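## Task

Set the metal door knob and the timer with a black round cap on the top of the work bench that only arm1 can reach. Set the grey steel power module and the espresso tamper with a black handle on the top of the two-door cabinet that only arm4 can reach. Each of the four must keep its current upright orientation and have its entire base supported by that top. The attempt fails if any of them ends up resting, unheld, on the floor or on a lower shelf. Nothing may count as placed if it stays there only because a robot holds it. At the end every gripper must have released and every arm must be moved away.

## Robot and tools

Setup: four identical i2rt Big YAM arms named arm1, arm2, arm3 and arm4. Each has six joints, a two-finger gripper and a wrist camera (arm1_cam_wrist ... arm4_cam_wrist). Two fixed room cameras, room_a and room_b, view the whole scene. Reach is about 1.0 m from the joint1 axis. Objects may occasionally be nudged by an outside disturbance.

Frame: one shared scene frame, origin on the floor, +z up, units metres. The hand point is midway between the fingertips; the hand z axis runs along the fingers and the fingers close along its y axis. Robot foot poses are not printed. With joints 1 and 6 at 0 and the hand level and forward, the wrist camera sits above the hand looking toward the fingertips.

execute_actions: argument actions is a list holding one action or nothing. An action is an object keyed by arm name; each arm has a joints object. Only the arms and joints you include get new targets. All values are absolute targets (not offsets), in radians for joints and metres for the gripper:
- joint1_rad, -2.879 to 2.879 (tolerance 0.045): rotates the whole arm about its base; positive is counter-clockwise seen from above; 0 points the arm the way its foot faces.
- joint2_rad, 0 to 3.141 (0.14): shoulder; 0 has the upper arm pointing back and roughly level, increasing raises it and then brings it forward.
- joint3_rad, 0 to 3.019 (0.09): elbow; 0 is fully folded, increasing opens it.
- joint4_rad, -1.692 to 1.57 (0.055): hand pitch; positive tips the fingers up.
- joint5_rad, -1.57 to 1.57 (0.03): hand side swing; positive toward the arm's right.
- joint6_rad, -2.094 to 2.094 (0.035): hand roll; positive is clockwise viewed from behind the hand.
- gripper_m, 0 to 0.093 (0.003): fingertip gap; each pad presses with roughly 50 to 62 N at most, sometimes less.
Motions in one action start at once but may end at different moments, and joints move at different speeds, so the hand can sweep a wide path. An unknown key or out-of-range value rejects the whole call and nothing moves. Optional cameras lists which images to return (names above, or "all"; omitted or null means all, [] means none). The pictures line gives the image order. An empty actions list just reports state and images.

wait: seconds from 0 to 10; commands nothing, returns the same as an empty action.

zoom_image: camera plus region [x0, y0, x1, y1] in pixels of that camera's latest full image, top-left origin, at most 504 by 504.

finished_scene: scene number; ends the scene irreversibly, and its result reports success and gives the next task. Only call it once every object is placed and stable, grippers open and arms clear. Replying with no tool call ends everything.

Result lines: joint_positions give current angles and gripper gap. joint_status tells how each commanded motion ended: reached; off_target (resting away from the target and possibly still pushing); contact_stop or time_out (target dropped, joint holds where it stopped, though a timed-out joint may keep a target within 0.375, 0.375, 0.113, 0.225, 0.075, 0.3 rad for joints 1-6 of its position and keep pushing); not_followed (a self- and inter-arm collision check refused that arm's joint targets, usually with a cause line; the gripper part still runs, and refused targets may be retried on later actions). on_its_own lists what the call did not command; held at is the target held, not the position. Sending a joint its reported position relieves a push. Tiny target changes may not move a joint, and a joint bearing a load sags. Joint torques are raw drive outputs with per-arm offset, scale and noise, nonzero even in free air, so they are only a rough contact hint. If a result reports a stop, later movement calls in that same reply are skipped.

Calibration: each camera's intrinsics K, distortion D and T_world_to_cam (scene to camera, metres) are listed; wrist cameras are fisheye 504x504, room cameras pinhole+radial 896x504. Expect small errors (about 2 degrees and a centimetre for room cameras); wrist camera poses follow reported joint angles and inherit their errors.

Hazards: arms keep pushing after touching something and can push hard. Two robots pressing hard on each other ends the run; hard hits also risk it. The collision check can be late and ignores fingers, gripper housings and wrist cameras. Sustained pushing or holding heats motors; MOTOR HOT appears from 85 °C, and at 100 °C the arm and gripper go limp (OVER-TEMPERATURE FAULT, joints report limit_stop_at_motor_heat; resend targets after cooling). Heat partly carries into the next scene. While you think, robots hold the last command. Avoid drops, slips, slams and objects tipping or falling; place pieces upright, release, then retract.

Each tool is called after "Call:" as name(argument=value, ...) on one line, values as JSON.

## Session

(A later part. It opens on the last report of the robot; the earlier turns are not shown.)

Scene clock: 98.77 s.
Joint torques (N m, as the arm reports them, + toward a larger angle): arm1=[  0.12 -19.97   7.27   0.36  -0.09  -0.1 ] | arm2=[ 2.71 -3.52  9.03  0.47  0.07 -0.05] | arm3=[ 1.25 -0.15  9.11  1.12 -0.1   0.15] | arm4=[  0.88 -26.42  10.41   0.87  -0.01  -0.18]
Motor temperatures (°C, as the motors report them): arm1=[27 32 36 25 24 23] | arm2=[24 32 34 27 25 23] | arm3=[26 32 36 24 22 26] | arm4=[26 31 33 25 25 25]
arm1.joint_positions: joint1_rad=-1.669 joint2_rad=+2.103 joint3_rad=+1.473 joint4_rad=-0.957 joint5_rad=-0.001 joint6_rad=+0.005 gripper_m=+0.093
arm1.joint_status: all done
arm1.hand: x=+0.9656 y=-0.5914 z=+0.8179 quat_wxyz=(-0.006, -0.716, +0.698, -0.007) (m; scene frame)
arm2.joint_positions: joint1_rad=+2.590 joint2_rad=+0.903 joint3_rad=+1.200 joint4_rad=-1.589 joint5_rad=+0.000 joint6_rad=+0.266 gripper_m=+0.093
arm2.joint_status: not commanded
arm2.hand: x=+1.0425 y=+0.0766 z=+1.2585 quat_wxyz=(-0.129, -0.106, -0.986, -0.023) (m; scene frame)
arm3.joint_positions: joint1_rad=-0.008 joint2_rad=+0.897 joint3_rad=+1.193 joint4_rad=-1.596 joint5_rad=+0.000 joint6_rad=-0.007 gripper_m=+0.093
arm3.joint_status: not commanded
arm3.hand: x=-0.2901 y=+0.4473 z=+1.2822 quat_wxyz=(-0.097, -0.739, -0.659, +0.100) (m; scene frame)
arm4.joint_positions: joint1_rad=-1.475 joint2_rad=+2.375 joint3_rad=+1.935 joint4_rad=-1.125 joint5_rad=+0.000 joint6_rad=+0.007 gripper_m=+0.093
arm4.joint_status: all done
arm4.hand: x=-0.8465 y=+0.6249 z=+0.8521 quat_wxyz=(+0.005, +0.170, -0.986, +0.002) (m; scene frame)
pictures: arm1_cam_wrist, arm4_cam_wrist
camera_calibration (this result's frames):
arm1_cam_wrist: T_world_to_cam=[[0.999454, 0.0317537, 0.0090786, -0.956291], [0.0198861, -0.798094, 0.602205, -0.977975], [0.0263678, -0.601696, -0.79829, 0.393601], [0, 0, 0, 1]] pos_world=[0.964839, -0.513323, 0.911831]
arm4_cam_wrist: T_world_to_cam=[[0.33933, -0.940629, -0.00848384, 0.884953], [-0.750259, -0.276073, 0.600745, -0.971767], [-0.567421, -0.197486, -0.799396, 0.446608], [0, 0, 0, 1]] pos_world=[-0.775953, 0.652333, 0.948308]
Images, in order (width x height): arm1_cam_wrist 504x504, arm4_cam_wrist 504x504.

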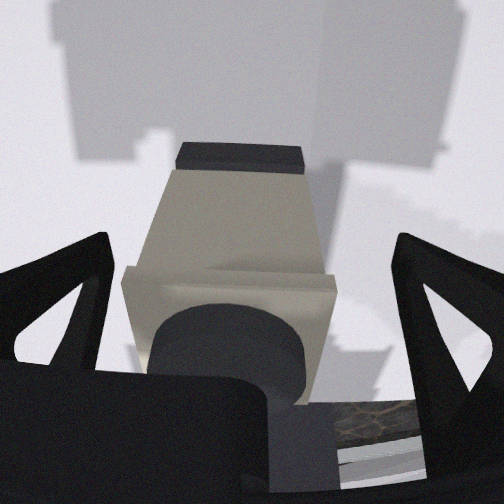

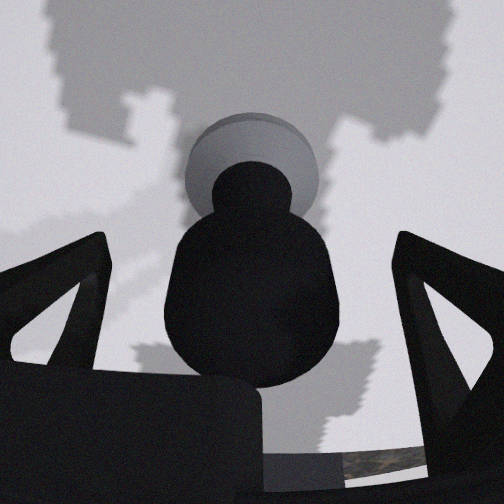

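Call:
execute_actions(actions=[{"arm1":{"joints":{"joint4_rad":-1.0}},"arm4":{"joints":{"joint4_rad":-1.165}}}], cameras=[])

Call:
execute_actions(actions=[{"arm1":{"joints":{"gripper_m":0.025}},"arm4":{"joints":{"gripper_m":0.02}}}], cameras=["arm1_cam_wrist","arm4_cam_wrist"])

Call:
execute_actions(actions=[{"arm1":{"joints":{"joint2_rad":1.75,"joint3_rad":1.66,"joint4_rad":-1.52}},"arm4":{"joints":{"joint2_rad":1.75,"joint3_rad":1.58,"joint4_rad":-1.43}}}], cameras=[])

Call:
execute_actions(actions=[{"arm1":{"joints":{"joint1_rad":1.4}},"arm4":{"joints":{"joint1_rad":0.55}}}], cameras=["room_a","arm4_cam_wrist","arm1_cam_wrist"])

Scene clock: 99.67 s.
Joint torques (N m, as the arm reports them, + toward a larger angle): arm1=[  0.08 -19.8    7.15  -0.53  -0.09  -0.1 ] | arm2=[ 2.7  -3.78  8.98  0.58  0.07 -0.07] | arm3=[ 0.96  0.01  9.2   1.1  -0.1   0.14] | arm4=[  0.94 -26.13  10.29  -0.29   0.    -0.19]
Motor temperatures (°C, as the motors report them): arm1=[27 33 36 25 24 23] | arm2=[24 31 34 27 25 23] | arm3=[26 32 36 24 22 26] | arm4=[26 32 33 25 25 25]
arm1.joint_positions: joint1_rad=-1.669 joint2_rad=+2.103 joint3_rad=+1.473 joint4_rad=-0.989 joint5_rad=-0.001 joint6_rad=+0.005 gripper_m=+0.093
arm1.joint_status: all done
arm1.hand: x=+0.9658 y=-0.5992 z=+0.8182 quat_wxyz=(-0.017, -0.715, +0.698, -0.019) (m; scene frame)
arm2.joint_positions: joint1_rad=+2.590 joint2_rad=+0.903 joint3_rad=+1.200 joint4_rad=-1.589 joint5_rad=+0.000 joint6_rad=+0.266 gripper_m=+0.093
arm2.joint_status: not commanded
arm2.hand: x=+1.0425 y=+0.0766 z=+1.2585 quat_wxyz=(-0.129, -0.106, -0.986, -0.023) (m; scene frame)
arm3.joint_positions: joint1_rad=-0.008 joint2_rad=+0.897 joint3_rad=+1.193 joint4_rad=-1.596 joint5_rad=+0.000 joint6_rad=-0.007 gripper_m=+0.093
arm3.joint_status: not commanded
arm3.hand: x=-0.2901 y=+0.4473 z=+1.2822 quat_wxyz=(-0.097, -0.739, -0.659, +0.100) (m; scene frame)
arm4.joint_positions: joint1_rad=-1.475 joint2_rad=+2.375 joint3_rad=+1.935 joint4_rad=-1.150 joint5_rad=+0.000 joint6_rad=+0.007 gripper_m=+0.093
arm4.joint_status: all done
arm4.hand: x=-0.8522 y=+0.6228 z=+0.8522 quat_wxyz=(+0.017, +0.170, -0.985, +0.005) (m; scene frame)
pictures: none
No camera images: the call's "cameras" was empty. Leave "cameras" out to get every camera's image.

Scene clock: 100.33 s.
Joint torques (N m, as the arm reports them, + toward a larger angle): arm1=[  0.04 -19.98   7.19  -0.52  -0.1   -0.1 ] | arm2=[ 2.48 -3.43  8.87  0.5   0.06 -0.07] | arm3=[ 1.15 -0.17  9.14  1.15 -0.1   0.14] | arm4=[  0.92 -26.31  10.36  -0.29   0.    -0.18]
Motor temperatures (°C, as the motors report them): arm1=[27 33 36 25 24 23] | arm2=[24 31 34 27 25 23] | arm3=[26 32 36 24 22 26] | arm4=[26 32 33 25 25 25]
arm1.joint_positions: joint1_rad=-1.669 joint2_rad=+2.103 joint3_rad=+1.473 joint4_rad=-0.989 joint5_rad=-0.001 joint6_rad=+0.004 gripper_m=+0.046
arm1.joint_status: gripper_m off_target (ended at +0.046, target +0.025)
arm1.hand: x=+0.9658 y=-0.5993 z=+0.8182 quat_wxyz=(-0.017, -0.716, +0.698, -0.019) (m; scene frame)
arm2.joint_positions: joint1_rad=+2.590 joint2_rad=+0.903 joint3_rad=+1.200 joint4_rad=-1.589 joint5_rad=+0.000 joint6_rad=+0.266 gripper_m=+0.093
arm2.joint_status: not commanded
arm2.hand: x=+1.0425 y=+0.0766 z=+1.2585 quat_wxyz=(-0.129, -0.106, -0.986, -0.023) (m; scene frame)
arm3.joint_positions: joint1_rad=-0.008 joint2_rad=+0.897 joint3_rad=+1.193 joint4_rad=-1.596 joint5_rad=+0.000 joint6_rad=-0.007 gripper_m=+0.093
arm3.joint_status: not commanded
arm3.hand: x=-0.2901 y=+0.4473 z=+1.2822 quat_wxyz=(-0.097, -0.739, -0.659, +0.100) (m; scene frame)
arm4.joint_positions: joint1_rad=-1.475 joint2_rad=+2.375 joint3_rad=+1.935 joint4_rad=-1.150 joint5_rad=+0.000 joint6_rad=+0.007 gripper_m=+0.044
arm4.joint_status: gripper_m off_target (ended at +0.044, target +0.020)
arm4.hand: x=-0.8523 y=+0.6228 z=+0.8522 quat_wxyz=(+0.018, +0.170, -0.985, +0.005) (m; scene frame)
pictures: arm1_cam_wrist, arm4_cam_wrist
camera_calibration (this result's frames):
arm1_cam_wrist: T_world_to_cam=[[0.999436, 0.0323611, 0.00897561, -0.955807], [0.0195687, -0.778392, 0.627473, -0.992995], [0.0272923, -0.626944, -0.778586, 0.356942], [0, 0, 0, 1]] pos_world=[0.964958, -0.518226, 0.909567]
arm4_cam_wrist: T_world_to_cam=[[0.339061, -0.940727, -0.00843452, 0.884733], [-0.736048, -0.270852, 0.620381, -0.984603], [-0.585893, -0.204139, -0.784255, 0.418563], [0, 0, 0, 1]] pos_world=[-0.77946, 0.651055, 0.946552]
Images, in order (width x height): arm1_cam_wrist 504x504, arm4_cam_wrist 504x504.

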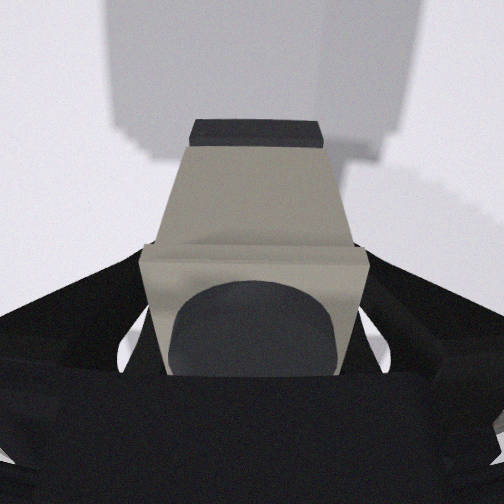

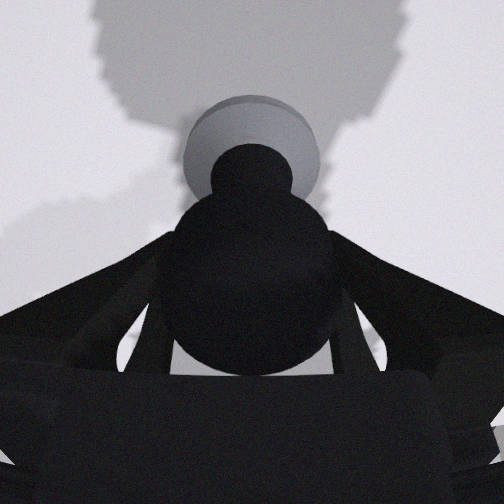

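Scene clock: 102.00 s.
Joint torques (N m, as the arm reports them, + toward a larger angle): arm1=[  0.13 -14.88   9.15  -0.51  -0.09  -0.1 ] | arm2=[ 2.07 -3.46  8.91  0.58  0.08 -0.08] | arm3=[ 1.25 -0.34  9.1   1.16 -0.11  0.15] | arm4=[  0.98 -19.52  10.93  -0.28  -0.01  -0.19]
Motor temperatures (°C, as the motors report them): arm1=[27 33 36 25 24 23] | arm2=[24 31 34 27 25 23] | arm3=[26 32 36 24 22 26] | arm4=[26 32 33 25 25 25]
arm1.joint_positions: joint1_rad=-1.669 joint2_rad=+1.742 joint3_rad=+1.644 joint4_rad=-1.509 joint5_rad=-0.001 joint6_rad=+0.004 gripper_m=+0.046
arm1.joint_status: all done
arm1.hand: x=+0.9666 y=-0.6433 z=+1.0757 quat_wxyz=(-0.013, -0.716, +0.698, -0.015) (m; scene frame)
arm2.joint_positions: joint1_rad=+2.590 joint2_rad=+0.903 joint3_rad=+1.200 joint4_rad=-1.589 joint5_rad=+0.000 joint6_rad=+0.266 gripper_m=+0.093
arm2.joint_status: not commanded
arm2.hand: x=+1.0425 y=+0.0766 z=+1.2585 quat_wxyz=(-0.129, -0.106, -0.986, -0.023) (m; scene frame)
arm3.joint_positions: joint1_rad=-0.008 joint2_rad=+0.897 joint3_rad=+1.193 joint4_rad=-1.596 joint5_rad=+0.000 joint6_rad=-0.007 gripper_m=+0.093
arm3.joint_status: not commanded
arm3.hand: x=-0.2901 y=+0.4473 z=+1.2822 quat_wxyz=(-0.097, -0.739, -0.659, +0.100) (m; scene frame)
arm4.joint_positions: joint1_rad=-1.475 joint2_rad=+1.760 joint3_rad=+1.568 joint4_rad=-1.416 joint5_rad=+0.000 joint6_rad=+0.007 gripper_m=+0.044
arm4.joint_status: all done
arm4.hand: x=-0.9963 y=+0.5713 z=+1.0904 quat_wxyz=(+0.026, +0.169, -0.985, +0.006) (m; scene frame)
pictures: none
No camera images: the call's "cameras" was empty. Leave "cameras" out to get every camera's image.

Scene clock: 104.63 s.
Joint torques (N m, as the arm reports them, + toward a larger angle): arm1=[ -0.25 -14.98   9.22  -0.5   -0.11  -0.1 ] | arm2=[ 2.38 -3.62  8.97  0.52  0.04 -0.05] | arm3=[ 1.03 -0.31  9.12  1.14 -0.09  0.13] | arm4=[  0.38 -19.95  10.97  -0.27   0.07  -0.19]
Motor temperatures (°C, as the motors report them): arm1=[27 33 36 25 24 23] | arm2=[24 30 34 27 25 23] | arm3=[26 31 36 24 22 26] | arm4=[26 32 33 25 25 25]
arm1.joint_positions: joint1_rad=+1.405 joint2_rad=+1.743 joint3_rad=+1.644 joint4_rad=-1.509 joint5_rad=+0.000 joint6_rad=+0.004 gripper_m=+0.046
arm1.joint_status: all done
arm1.hand: x=+0.9610 y=-1.6914 z=+1.0779 quat_wxyz=(+0.011, -0.722, -0.692, -0.013) (m; scene frame)
arm2.joint_positions: joint1_rad=+2.590 joint2_rad=+0.903 joint3_rad=+1.200 joint4_rad=-1.589 joint5_rad=+0.000 joint6_rad=+0.266 gripper_m=+0.093
arm2.joint_status: not commanded
arm2.hand: x=+1.0425 y=+0.0766 z=+1.2585 quat_wxyz=(-0.129, -0.106, -0.986, -0.023) (m; scene frame)
arm3.joint_positions: joint1_rad=-0.008 joint2_rad=+0.897 joint3_rad=+1.193 joint4_rad=-1.596 joint5_rad=+0.000 joint6_rad=-0.007 gripper_m=+0.093
arm3.joint_status: not commanded
arm3.hand: x=-0.2901 y=+0.4473 z=+1.2822 quat_wxyz=(-0.097, -0.739, -0.659, +0.100) (m; scene frame)
arm4.joint_positions: joint1_rad=+0.556 joint2_rad=+1.761 joint3_rad=+1.568 joint4_rad=-1.416 joint5_rad=-0.003 joint6_rad=+0.007 gripper_m=+0.044
arm4.joint_status: all done
arm4.hand: x=-1.8704 y=+0.7558 z=+1.1013 quat_wxyz=(+0.015, +0.927, -0.375, +0.012) (m; scene frame)
pictures: arm1_cam_wrist, arm4_cam_wrist, room_a
camera_calibration (this result's frames):
arm1_cam_wrist: T_world_to_cam=[[-0.99936, 0.0353882, 0.00529122, 1.01196], [0.0311637, 0.788151, 0.614693, 0.646351], [0.0175826, 0.614464, -0.788749, 1.99456], [0, 0, 0, 1]] pos_world=[0.9561, -1.77082, 1.17055]
arm4_cam_wrist: T_world_to_cam=[[0.692016, 0.721252, -0.0301525, 0.785166], [0.580173, -0.53083, 0.617754, 0.808766], [0.42955, -0.444989, -0.785793, 2.12754], [0, 0, 0, 1]] pos_world=[-1.92646, 0.809748, 1.19586]
Images, in order (width x height): arm1_cam_wrist 504x504, arm4_cam_wrist 504x504, room_a 896x504.

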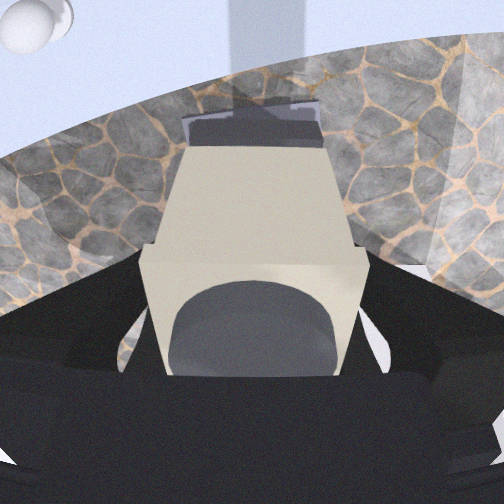

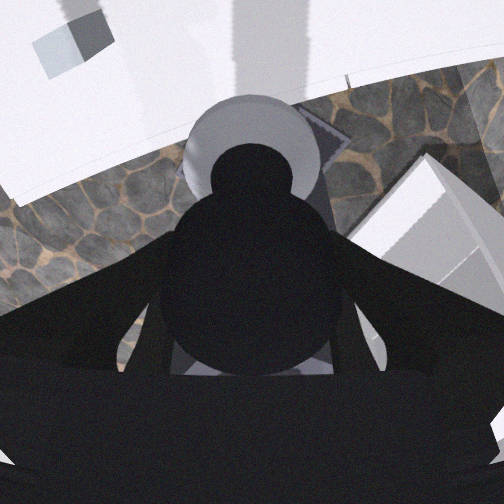

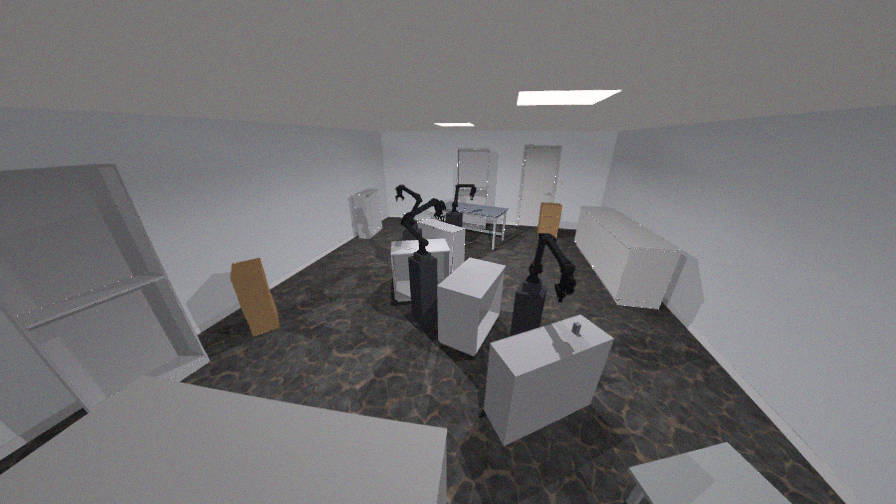

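Call:
execute_actions(actions=[{"arm1":{"joints":{"joint2_rad":2.15,"joint4_rad":-1.07}},"arm4":{"joints":{"joint2_rad":2.21,"joint4_rad":-0.94}}}], cameras=["arm4_cam_wrist","arm1_cam_wrist"])

Call:
execute_actions(actions=[{"arm1":{"joints":{"joint2_rad":2.22,"joint4_rad":-1.04}},"arm4":{"joints":{"joint2_rad":2.27,"joint4_rad":-0.91}}}], cameras=[])

Scene clock: 106.23 s.
Joint torques (N m, as the arm reports them, + toward a larger angle): arm1=[ -0.12 -22.34   8.23   0.3   -0.1   -0.1 ] | arm2=[ 2.52 -3.83  9.07  0.5   0.07 -0.08] | arm3=[ 1.37  0.05  9.1   1.14 -0.11  0.14] | arm4=[  0.53 -25.42   9.53   0.61   0.09  -0.19]
Motor temperatures (°C, as the motors report them): arm1=[27 34 36 25 24 23] | arm2=[24 30 34 27 25 23] | arm3=[26 31 36 24 22 26] | arm4=[26 32 33 25 25 25]
arm1.joint_positions: joint1_rad=+1.405 joint2_rad=+2.172 joint3_rad=+1.644 joint4_rad=-1.081 joint5_rad=+0.000 joint6_rad=+0.004 gripper_m=+0.046
arm1.joint_status: all done
arm1.hand: x=+0.9582 y=-1.7801 z=+0.8362 quat_wxyz=(+0.011, -0.722, -0.692, -0.014) (m; scene frame)
arm2.joint_positions: joint1_rad=+2.590 joint2_rad=+0.903 joint3_rad=+1.200 joint4_rad=-1.589 joint5_rad=+0.000 joint6_rad=+0.266 gripper_m=+0.093
arm2.joint_status: not commanded
arm2.hand: x=+1.0425 y=+0.0766 z=+1.2585 quat_wxyz=(-0.129, -0.106, -0.986, -0.023) (m; scene frame)
arm3.joint_positions: joint1_rad=-0.008 joint2_rad=+0.897 joint3_rad=+1.193 joint4_rad=-1.596 joint5_rad=+0.000 joint6_rad=-0.007 gripper_m=+0.093
arm3.joint_status: not commanded
arm3.hand: x=-0.2901 y=+0.4473 z=+1.2822 quat_wxyz=(-0.097, -0.739, -0.659, +0.100) (m; scene frame)
arm4.joint_positions: joint1_rad=+0.555 joint2_rad=+2.228 joint3_rad=+1.562 joint4_rad=-0.953 joint5_rad=-0.003 joint6_rad=+0.007 gripper_m=+0.044
arm4.joint_status: all done
arm4.hand: x=-1.9242 y=+0.8017 z=+0.8378 quat_wxyz=(+0.017, +0.926, -0.376, +0.017) (m; scene frame)
pictures: arm1_cam_wrist, arm4_cam_wrist
camera_calibration (this result's frames):
arm1_cam_wrist: T_world_to_cam=[[-0.99936, 0.0353854, 0.00529008, 1.01349], [0.031154, 0.787917, 0.614993, 0.864198], [0.0175936, 0.614764, -0.788515, 1.85878], [0, 0, 0, 1]] pos_world=[0.953215, -1.85949, 0.928836]
arm4_cam_wrist: T_world_to_cam=[[0.692685, 0.720594, -0.0305156, 0.783381], [0.574875, -0.52607, 0.626712, 1.00556], [0.435552, -0.451657, -0.778653, 1.97494], [0, 0, 0, 1]] pos_world=[-1.9809, 0.856493, 0.931505]
Images, in order (width x height): arm1_cam_wrist 504x504, arm4_cam_wrist 504x504.

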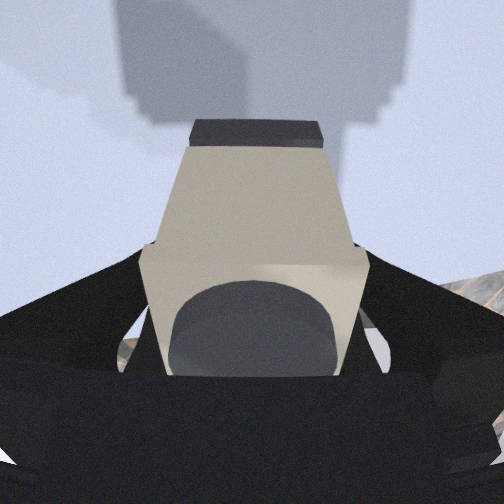

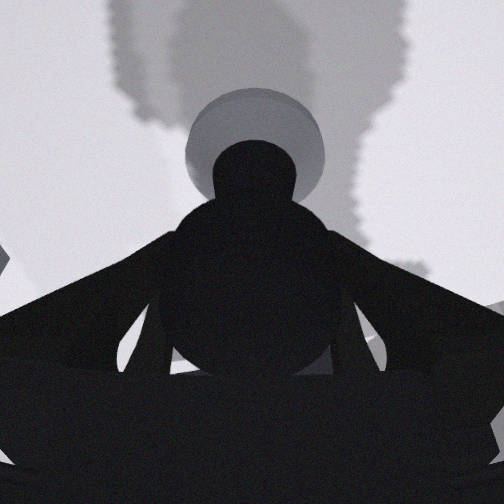

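Scene clock: 107.10 s.
Joint torques (N m, as the arm reports them, + toward a larger angle): arm1=[ -0.12 -18.69   8.08   0.3   -0.1   -0.1 ] | arm2=[ 1.96 -3.84  8.98  0.65  0.07 -0.06] | arm3=[ 1.18 -0.22  9.15  1.17 -0.1   0.15] | arm4=[  0.44 -20.77   9.52   0.77   0.08  -0.19]
Motor temperatures (°C, as the motors report them): arm1=[27 34 36 25 24 23] | arm2=[24 30 34 27 25 23] | arm3=[26 31 36 24 22 26] | arm4=[26 32 33 25 25 25]
arm1.joint_positions: joint1_rad=+1.405 joint2_rad=+2.197 joint3_rad=+1.644 joint4_rad=-1.052 joint5_rad=+0.000 joint6_rad=+0.004 gripper_m=+0.046
arm1.joint_status: all done
arm1.hand: x=+0.9581 y=-1.7829 z=+0.8208 quat_wxyz=(+0.010, -0.722, -0.692, -0.012) (m; scene frame)
arm2.joint_positions: joint1_rad=+2.590 joint2_rad=+0.903 joint3_rad=+1.200 joint4_rad=-1.589 joint5_rad=+0.000 joint6_rad=+0.266 gripper_m=+0.093
arm2.joint_status: not commanded
arm2.hand: x=+1.0425 y=+0.0766 z=+1.2585 quat_wxyz=(-0.129, -0.106, -0.986, -0.023) (m; scene frame)
arm3.joint_positions: joint1_rad=-0.008 joint2_rad=+0.897 joint3_rad=+1.193 joint4_rad=-1.596 joint5_rad=+0.000 joint6_rad=-0.007 gripper_m=+0.093
arm3.joint_status: not commanded
arm3.hand: x=-0.2901 y=+0.4473 z=+1.2822 quat_wxyz=(-0.097, -0.739, -0.659, +0.100) (m; scene frame)
arm4.joint_positions: joint1_rad=+0.555 joint2_rad=+2.242 joint3_rad=+1.562 joint4_rad=-0.923 joint5_rad=-0.003 joint6_rad=+0.007 gripper_m=+0.044
arm4.joint_status: all done
arm4.hand: x=-1.9277 y=+0.8049 z=+0.8299 quat_wxyz=(+0.014, +0.927, -0.376, +0.009) (m; scene frame)
pictures: none
No camera images: the call's "cameras" was empty. Leave "cameras" out to get every camera's image.

Call:
execute_actions(actions=[{"arm1":{"joints":{"gripper_m":0.093}},"arm4":{"joints":{"joint2_rad":2.25,"gripper_m":0.093}}}], cameras=[])

Call:
execute_actions(actions=[{"arm1":{"joints":{"joint2_rad":1.75,"joint4_rad":-1.49}},"arm4":{"joints":{"joint2_rad":1.75,"joint4_rad":-1.4}}}], cameras=["arm4_cam_wrist","arm1_cam_wrist"])

Scene clock: 107.93 s.
Joint torques (N m, as the arm reports them, + toward a larger angle): arm1=[ -0.12 -18.49   8.14   0.31  -0.11  -0.1 ] | arm2=[ 2.63 -3.45  8.87  0.49  0.09 -0.08] | arm3=[ 1.43 -0.12  9.06  1.18 -0.09  0.14] | arm4=[  0.27 -23.11   9.34   0.79   0.09  -0.19]
Motor temperatures (°C, as the motors report them): arm1=[27 34 36 25 24 23] | arm2=[24 30 34 27 25 23] | arm3=[26 31 36 24 22 26] | arm4=[26 33 33 25 25 25]
arm1.joint_positions: joint1_rad=+1.405 joint2_rad=+2.197 joint3_rad=+1.644 joint4_rad=-1.052 joint5_rad=+0.000 joint6_rad=+0.004 gripper_m=+0.093
arm1.joint_status: all done
arm1.hand: x=+0.9581 y=-1.7829 z=+0.8208 quat_wxyz=(+0.010, -0.722, -0.692, -0.012) (m; scene frame)
arm2.joint_positions: joint1_rad=+2.590 joint2_rad=+0.903 joint3_rad=+1.200 joint4_rad=-1.589 joint5_rad=+0.000 joint6_rad=+0.266 gripper_m=+0.093
arm2.joint_status: not commanded
arm2.hand: x=+1.0425 y=+0.0766 z=+1.2585 quat_wxyz=(-0.129, -0.106, -0.986, -0.023) (m; scene frame)
arm3.joint_positions: joint1_rad=-0.008 joint2_rad=+0.897 joint3_rad=+1.193 joint4_rad=-1.596 joint5_rad=+0.000 joint6_rad=-0.007 gripper_m=+0.093
arm3.joint_status: not commanded
arm3.hand: x=-0.2901 y=+0.4473 z=+1.2822 quat_wxyz=(-0.097, -0.739, -0.659, +0.100) (m; scene frame)
arm4.joint_positions: joint1_rad=+0.555 joint2_rad=+2.242 joint3_rad=+1.562 joint4_rad=-0.923 joint5_rad=-0.003 joint6_rad=+0.007 gripper_m=+0.093
arm4.joint_status: all done
arm4.hand: x=-1.9277 y=+0.8049 z=+0.8299 quat_wxyz=(+0.014, +0.927, -0.376, +0.009) (m; scene frame)
pictures: none
No camera images: the call's "cameras" was empty. Leave "cameras" out to get every camera's image.

Scene clock: 109.53 s.
Joint torques (N m, as the arm reports them, + toward a larger angle): arm1=[ -0.13 -13.97   9.29  -0.4   -0.1   -0.1 ] | arm2=[ 2.16 -3.81  8.94  0.47  0.07 -0.06] | arm3=[ 1.34 -0.08  9.07  1.11 -0.11  0.15] | arm4=[  0.38 -17.87  10.86  -0.2    0.09  -0.18]
Motor temperatures (°C, as the motors report them): arm1=[27 34 36 25 24 23] | arm2=[24 30 34 27 25 23] | arm3=[26 31 36 24 22 26] | arm4=[26 33 33 25 25 25]
arm1.joint_positions: joint1_rad=+1.405 joint2_rad=+1.734 joint3_rad=+1.644 joint4_rad=-1.480 joint5_rad=+0.000 joint6_rad=+0.004 gripper_m=+0.093
arm1.joint_status: all done
arm1.hand: x=+0.9608 y=-1.6978 z=+1.0824 quat_wxyz=(-0.002, -0.722, -0.692, +0.000) (m; scene frame)
arm2.joint_positions: joint1_rad=+2.590 joint2_rad=+0.903 joint3_rad=+1.200 joint4_rad=-1.589 joint5_rad=+0.000 joint6_rad=+0.266 gripper_m=+0.093
arm2.joint_status: not commanded
arm2.hand: x=+1.0425 y=+0.0766 z=+1.2585 quat_wxyz=(-0.129, -0.106, -0.986, -0.023) (m; scene frame)
arm3.joint_positions: joint1_rad=-0.008 joint2_rad=+0.897 joint3_rad=+1.193 joint4_rad=-1.596 joint5_rad=+0.000 joint6_rad=-0.007 gripper_m=+0.093
arm3.joint_status: not commanded
arm3.hand: x=-0.2901 y=+0.4473 z=+1.2822 quat_wxyz=(-0.097, -0.739, -0.659, +0.100) (m; scene frame)
arm4.joint_positions: joint1_rad=+0.555 joint2_rad=+1.745 joint3_rad=+1.571 joint4_rad=-1.384 joint5_rad=-0.003 joint6_rad=+0.007 gripper_m=+0.093
arm4.joint_status: all done
arm4.hand: x=-1.8758 y=+0.7616 z=+1.1103 quat_wxyz=(+0.006, +0.927, -0.376, -0.012) (m; scene frame)
pictures: arm1_cam_wrist, arm4_cam_wrist
camera_calibration (this result's frames):
arm1_cam_wrist: T_world_to_cam=[[-0.999349, 0.0356741, 0.00540004, 1.01226], [0.0321071, 0.811001, 0.584163, 0.719548], [0.0164601, 0.583956, -0.811618, 1.97608], [0, 0, 0, 1]] pos_world=[0.955976, -1.77361, 1.17802]
arm4_cam_wrist: T_world_to_cam=[[0.692049, 0.721201, -0.0306099, 0.785571], [0.60121, -0.552401, 0.577408, 0.910036], [0.399518, -0.417998, -0.815882, 2.09605], [0, 0, 0, 1]] pos_world=[-1.92819, 0.812294, 1.20871]
Images, in order (width x height): arm1_cam_wrist 504x504, arm4_cam_wrist 504x504.

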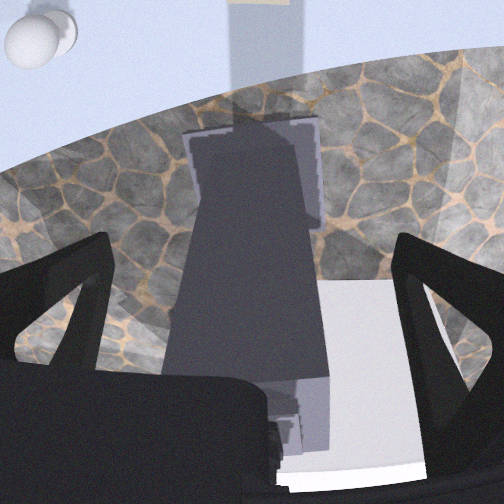

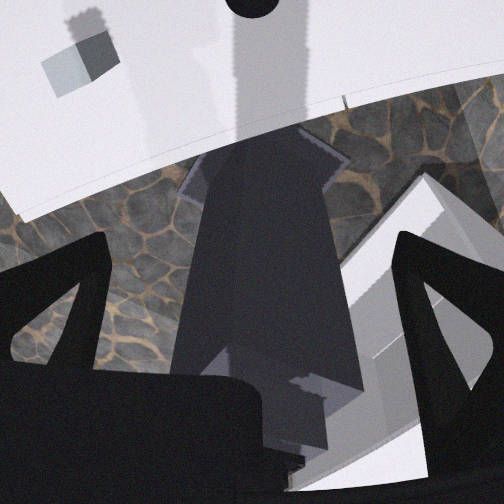

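Call:
finished_scene(scene=2)

The scene is finished: the task was done.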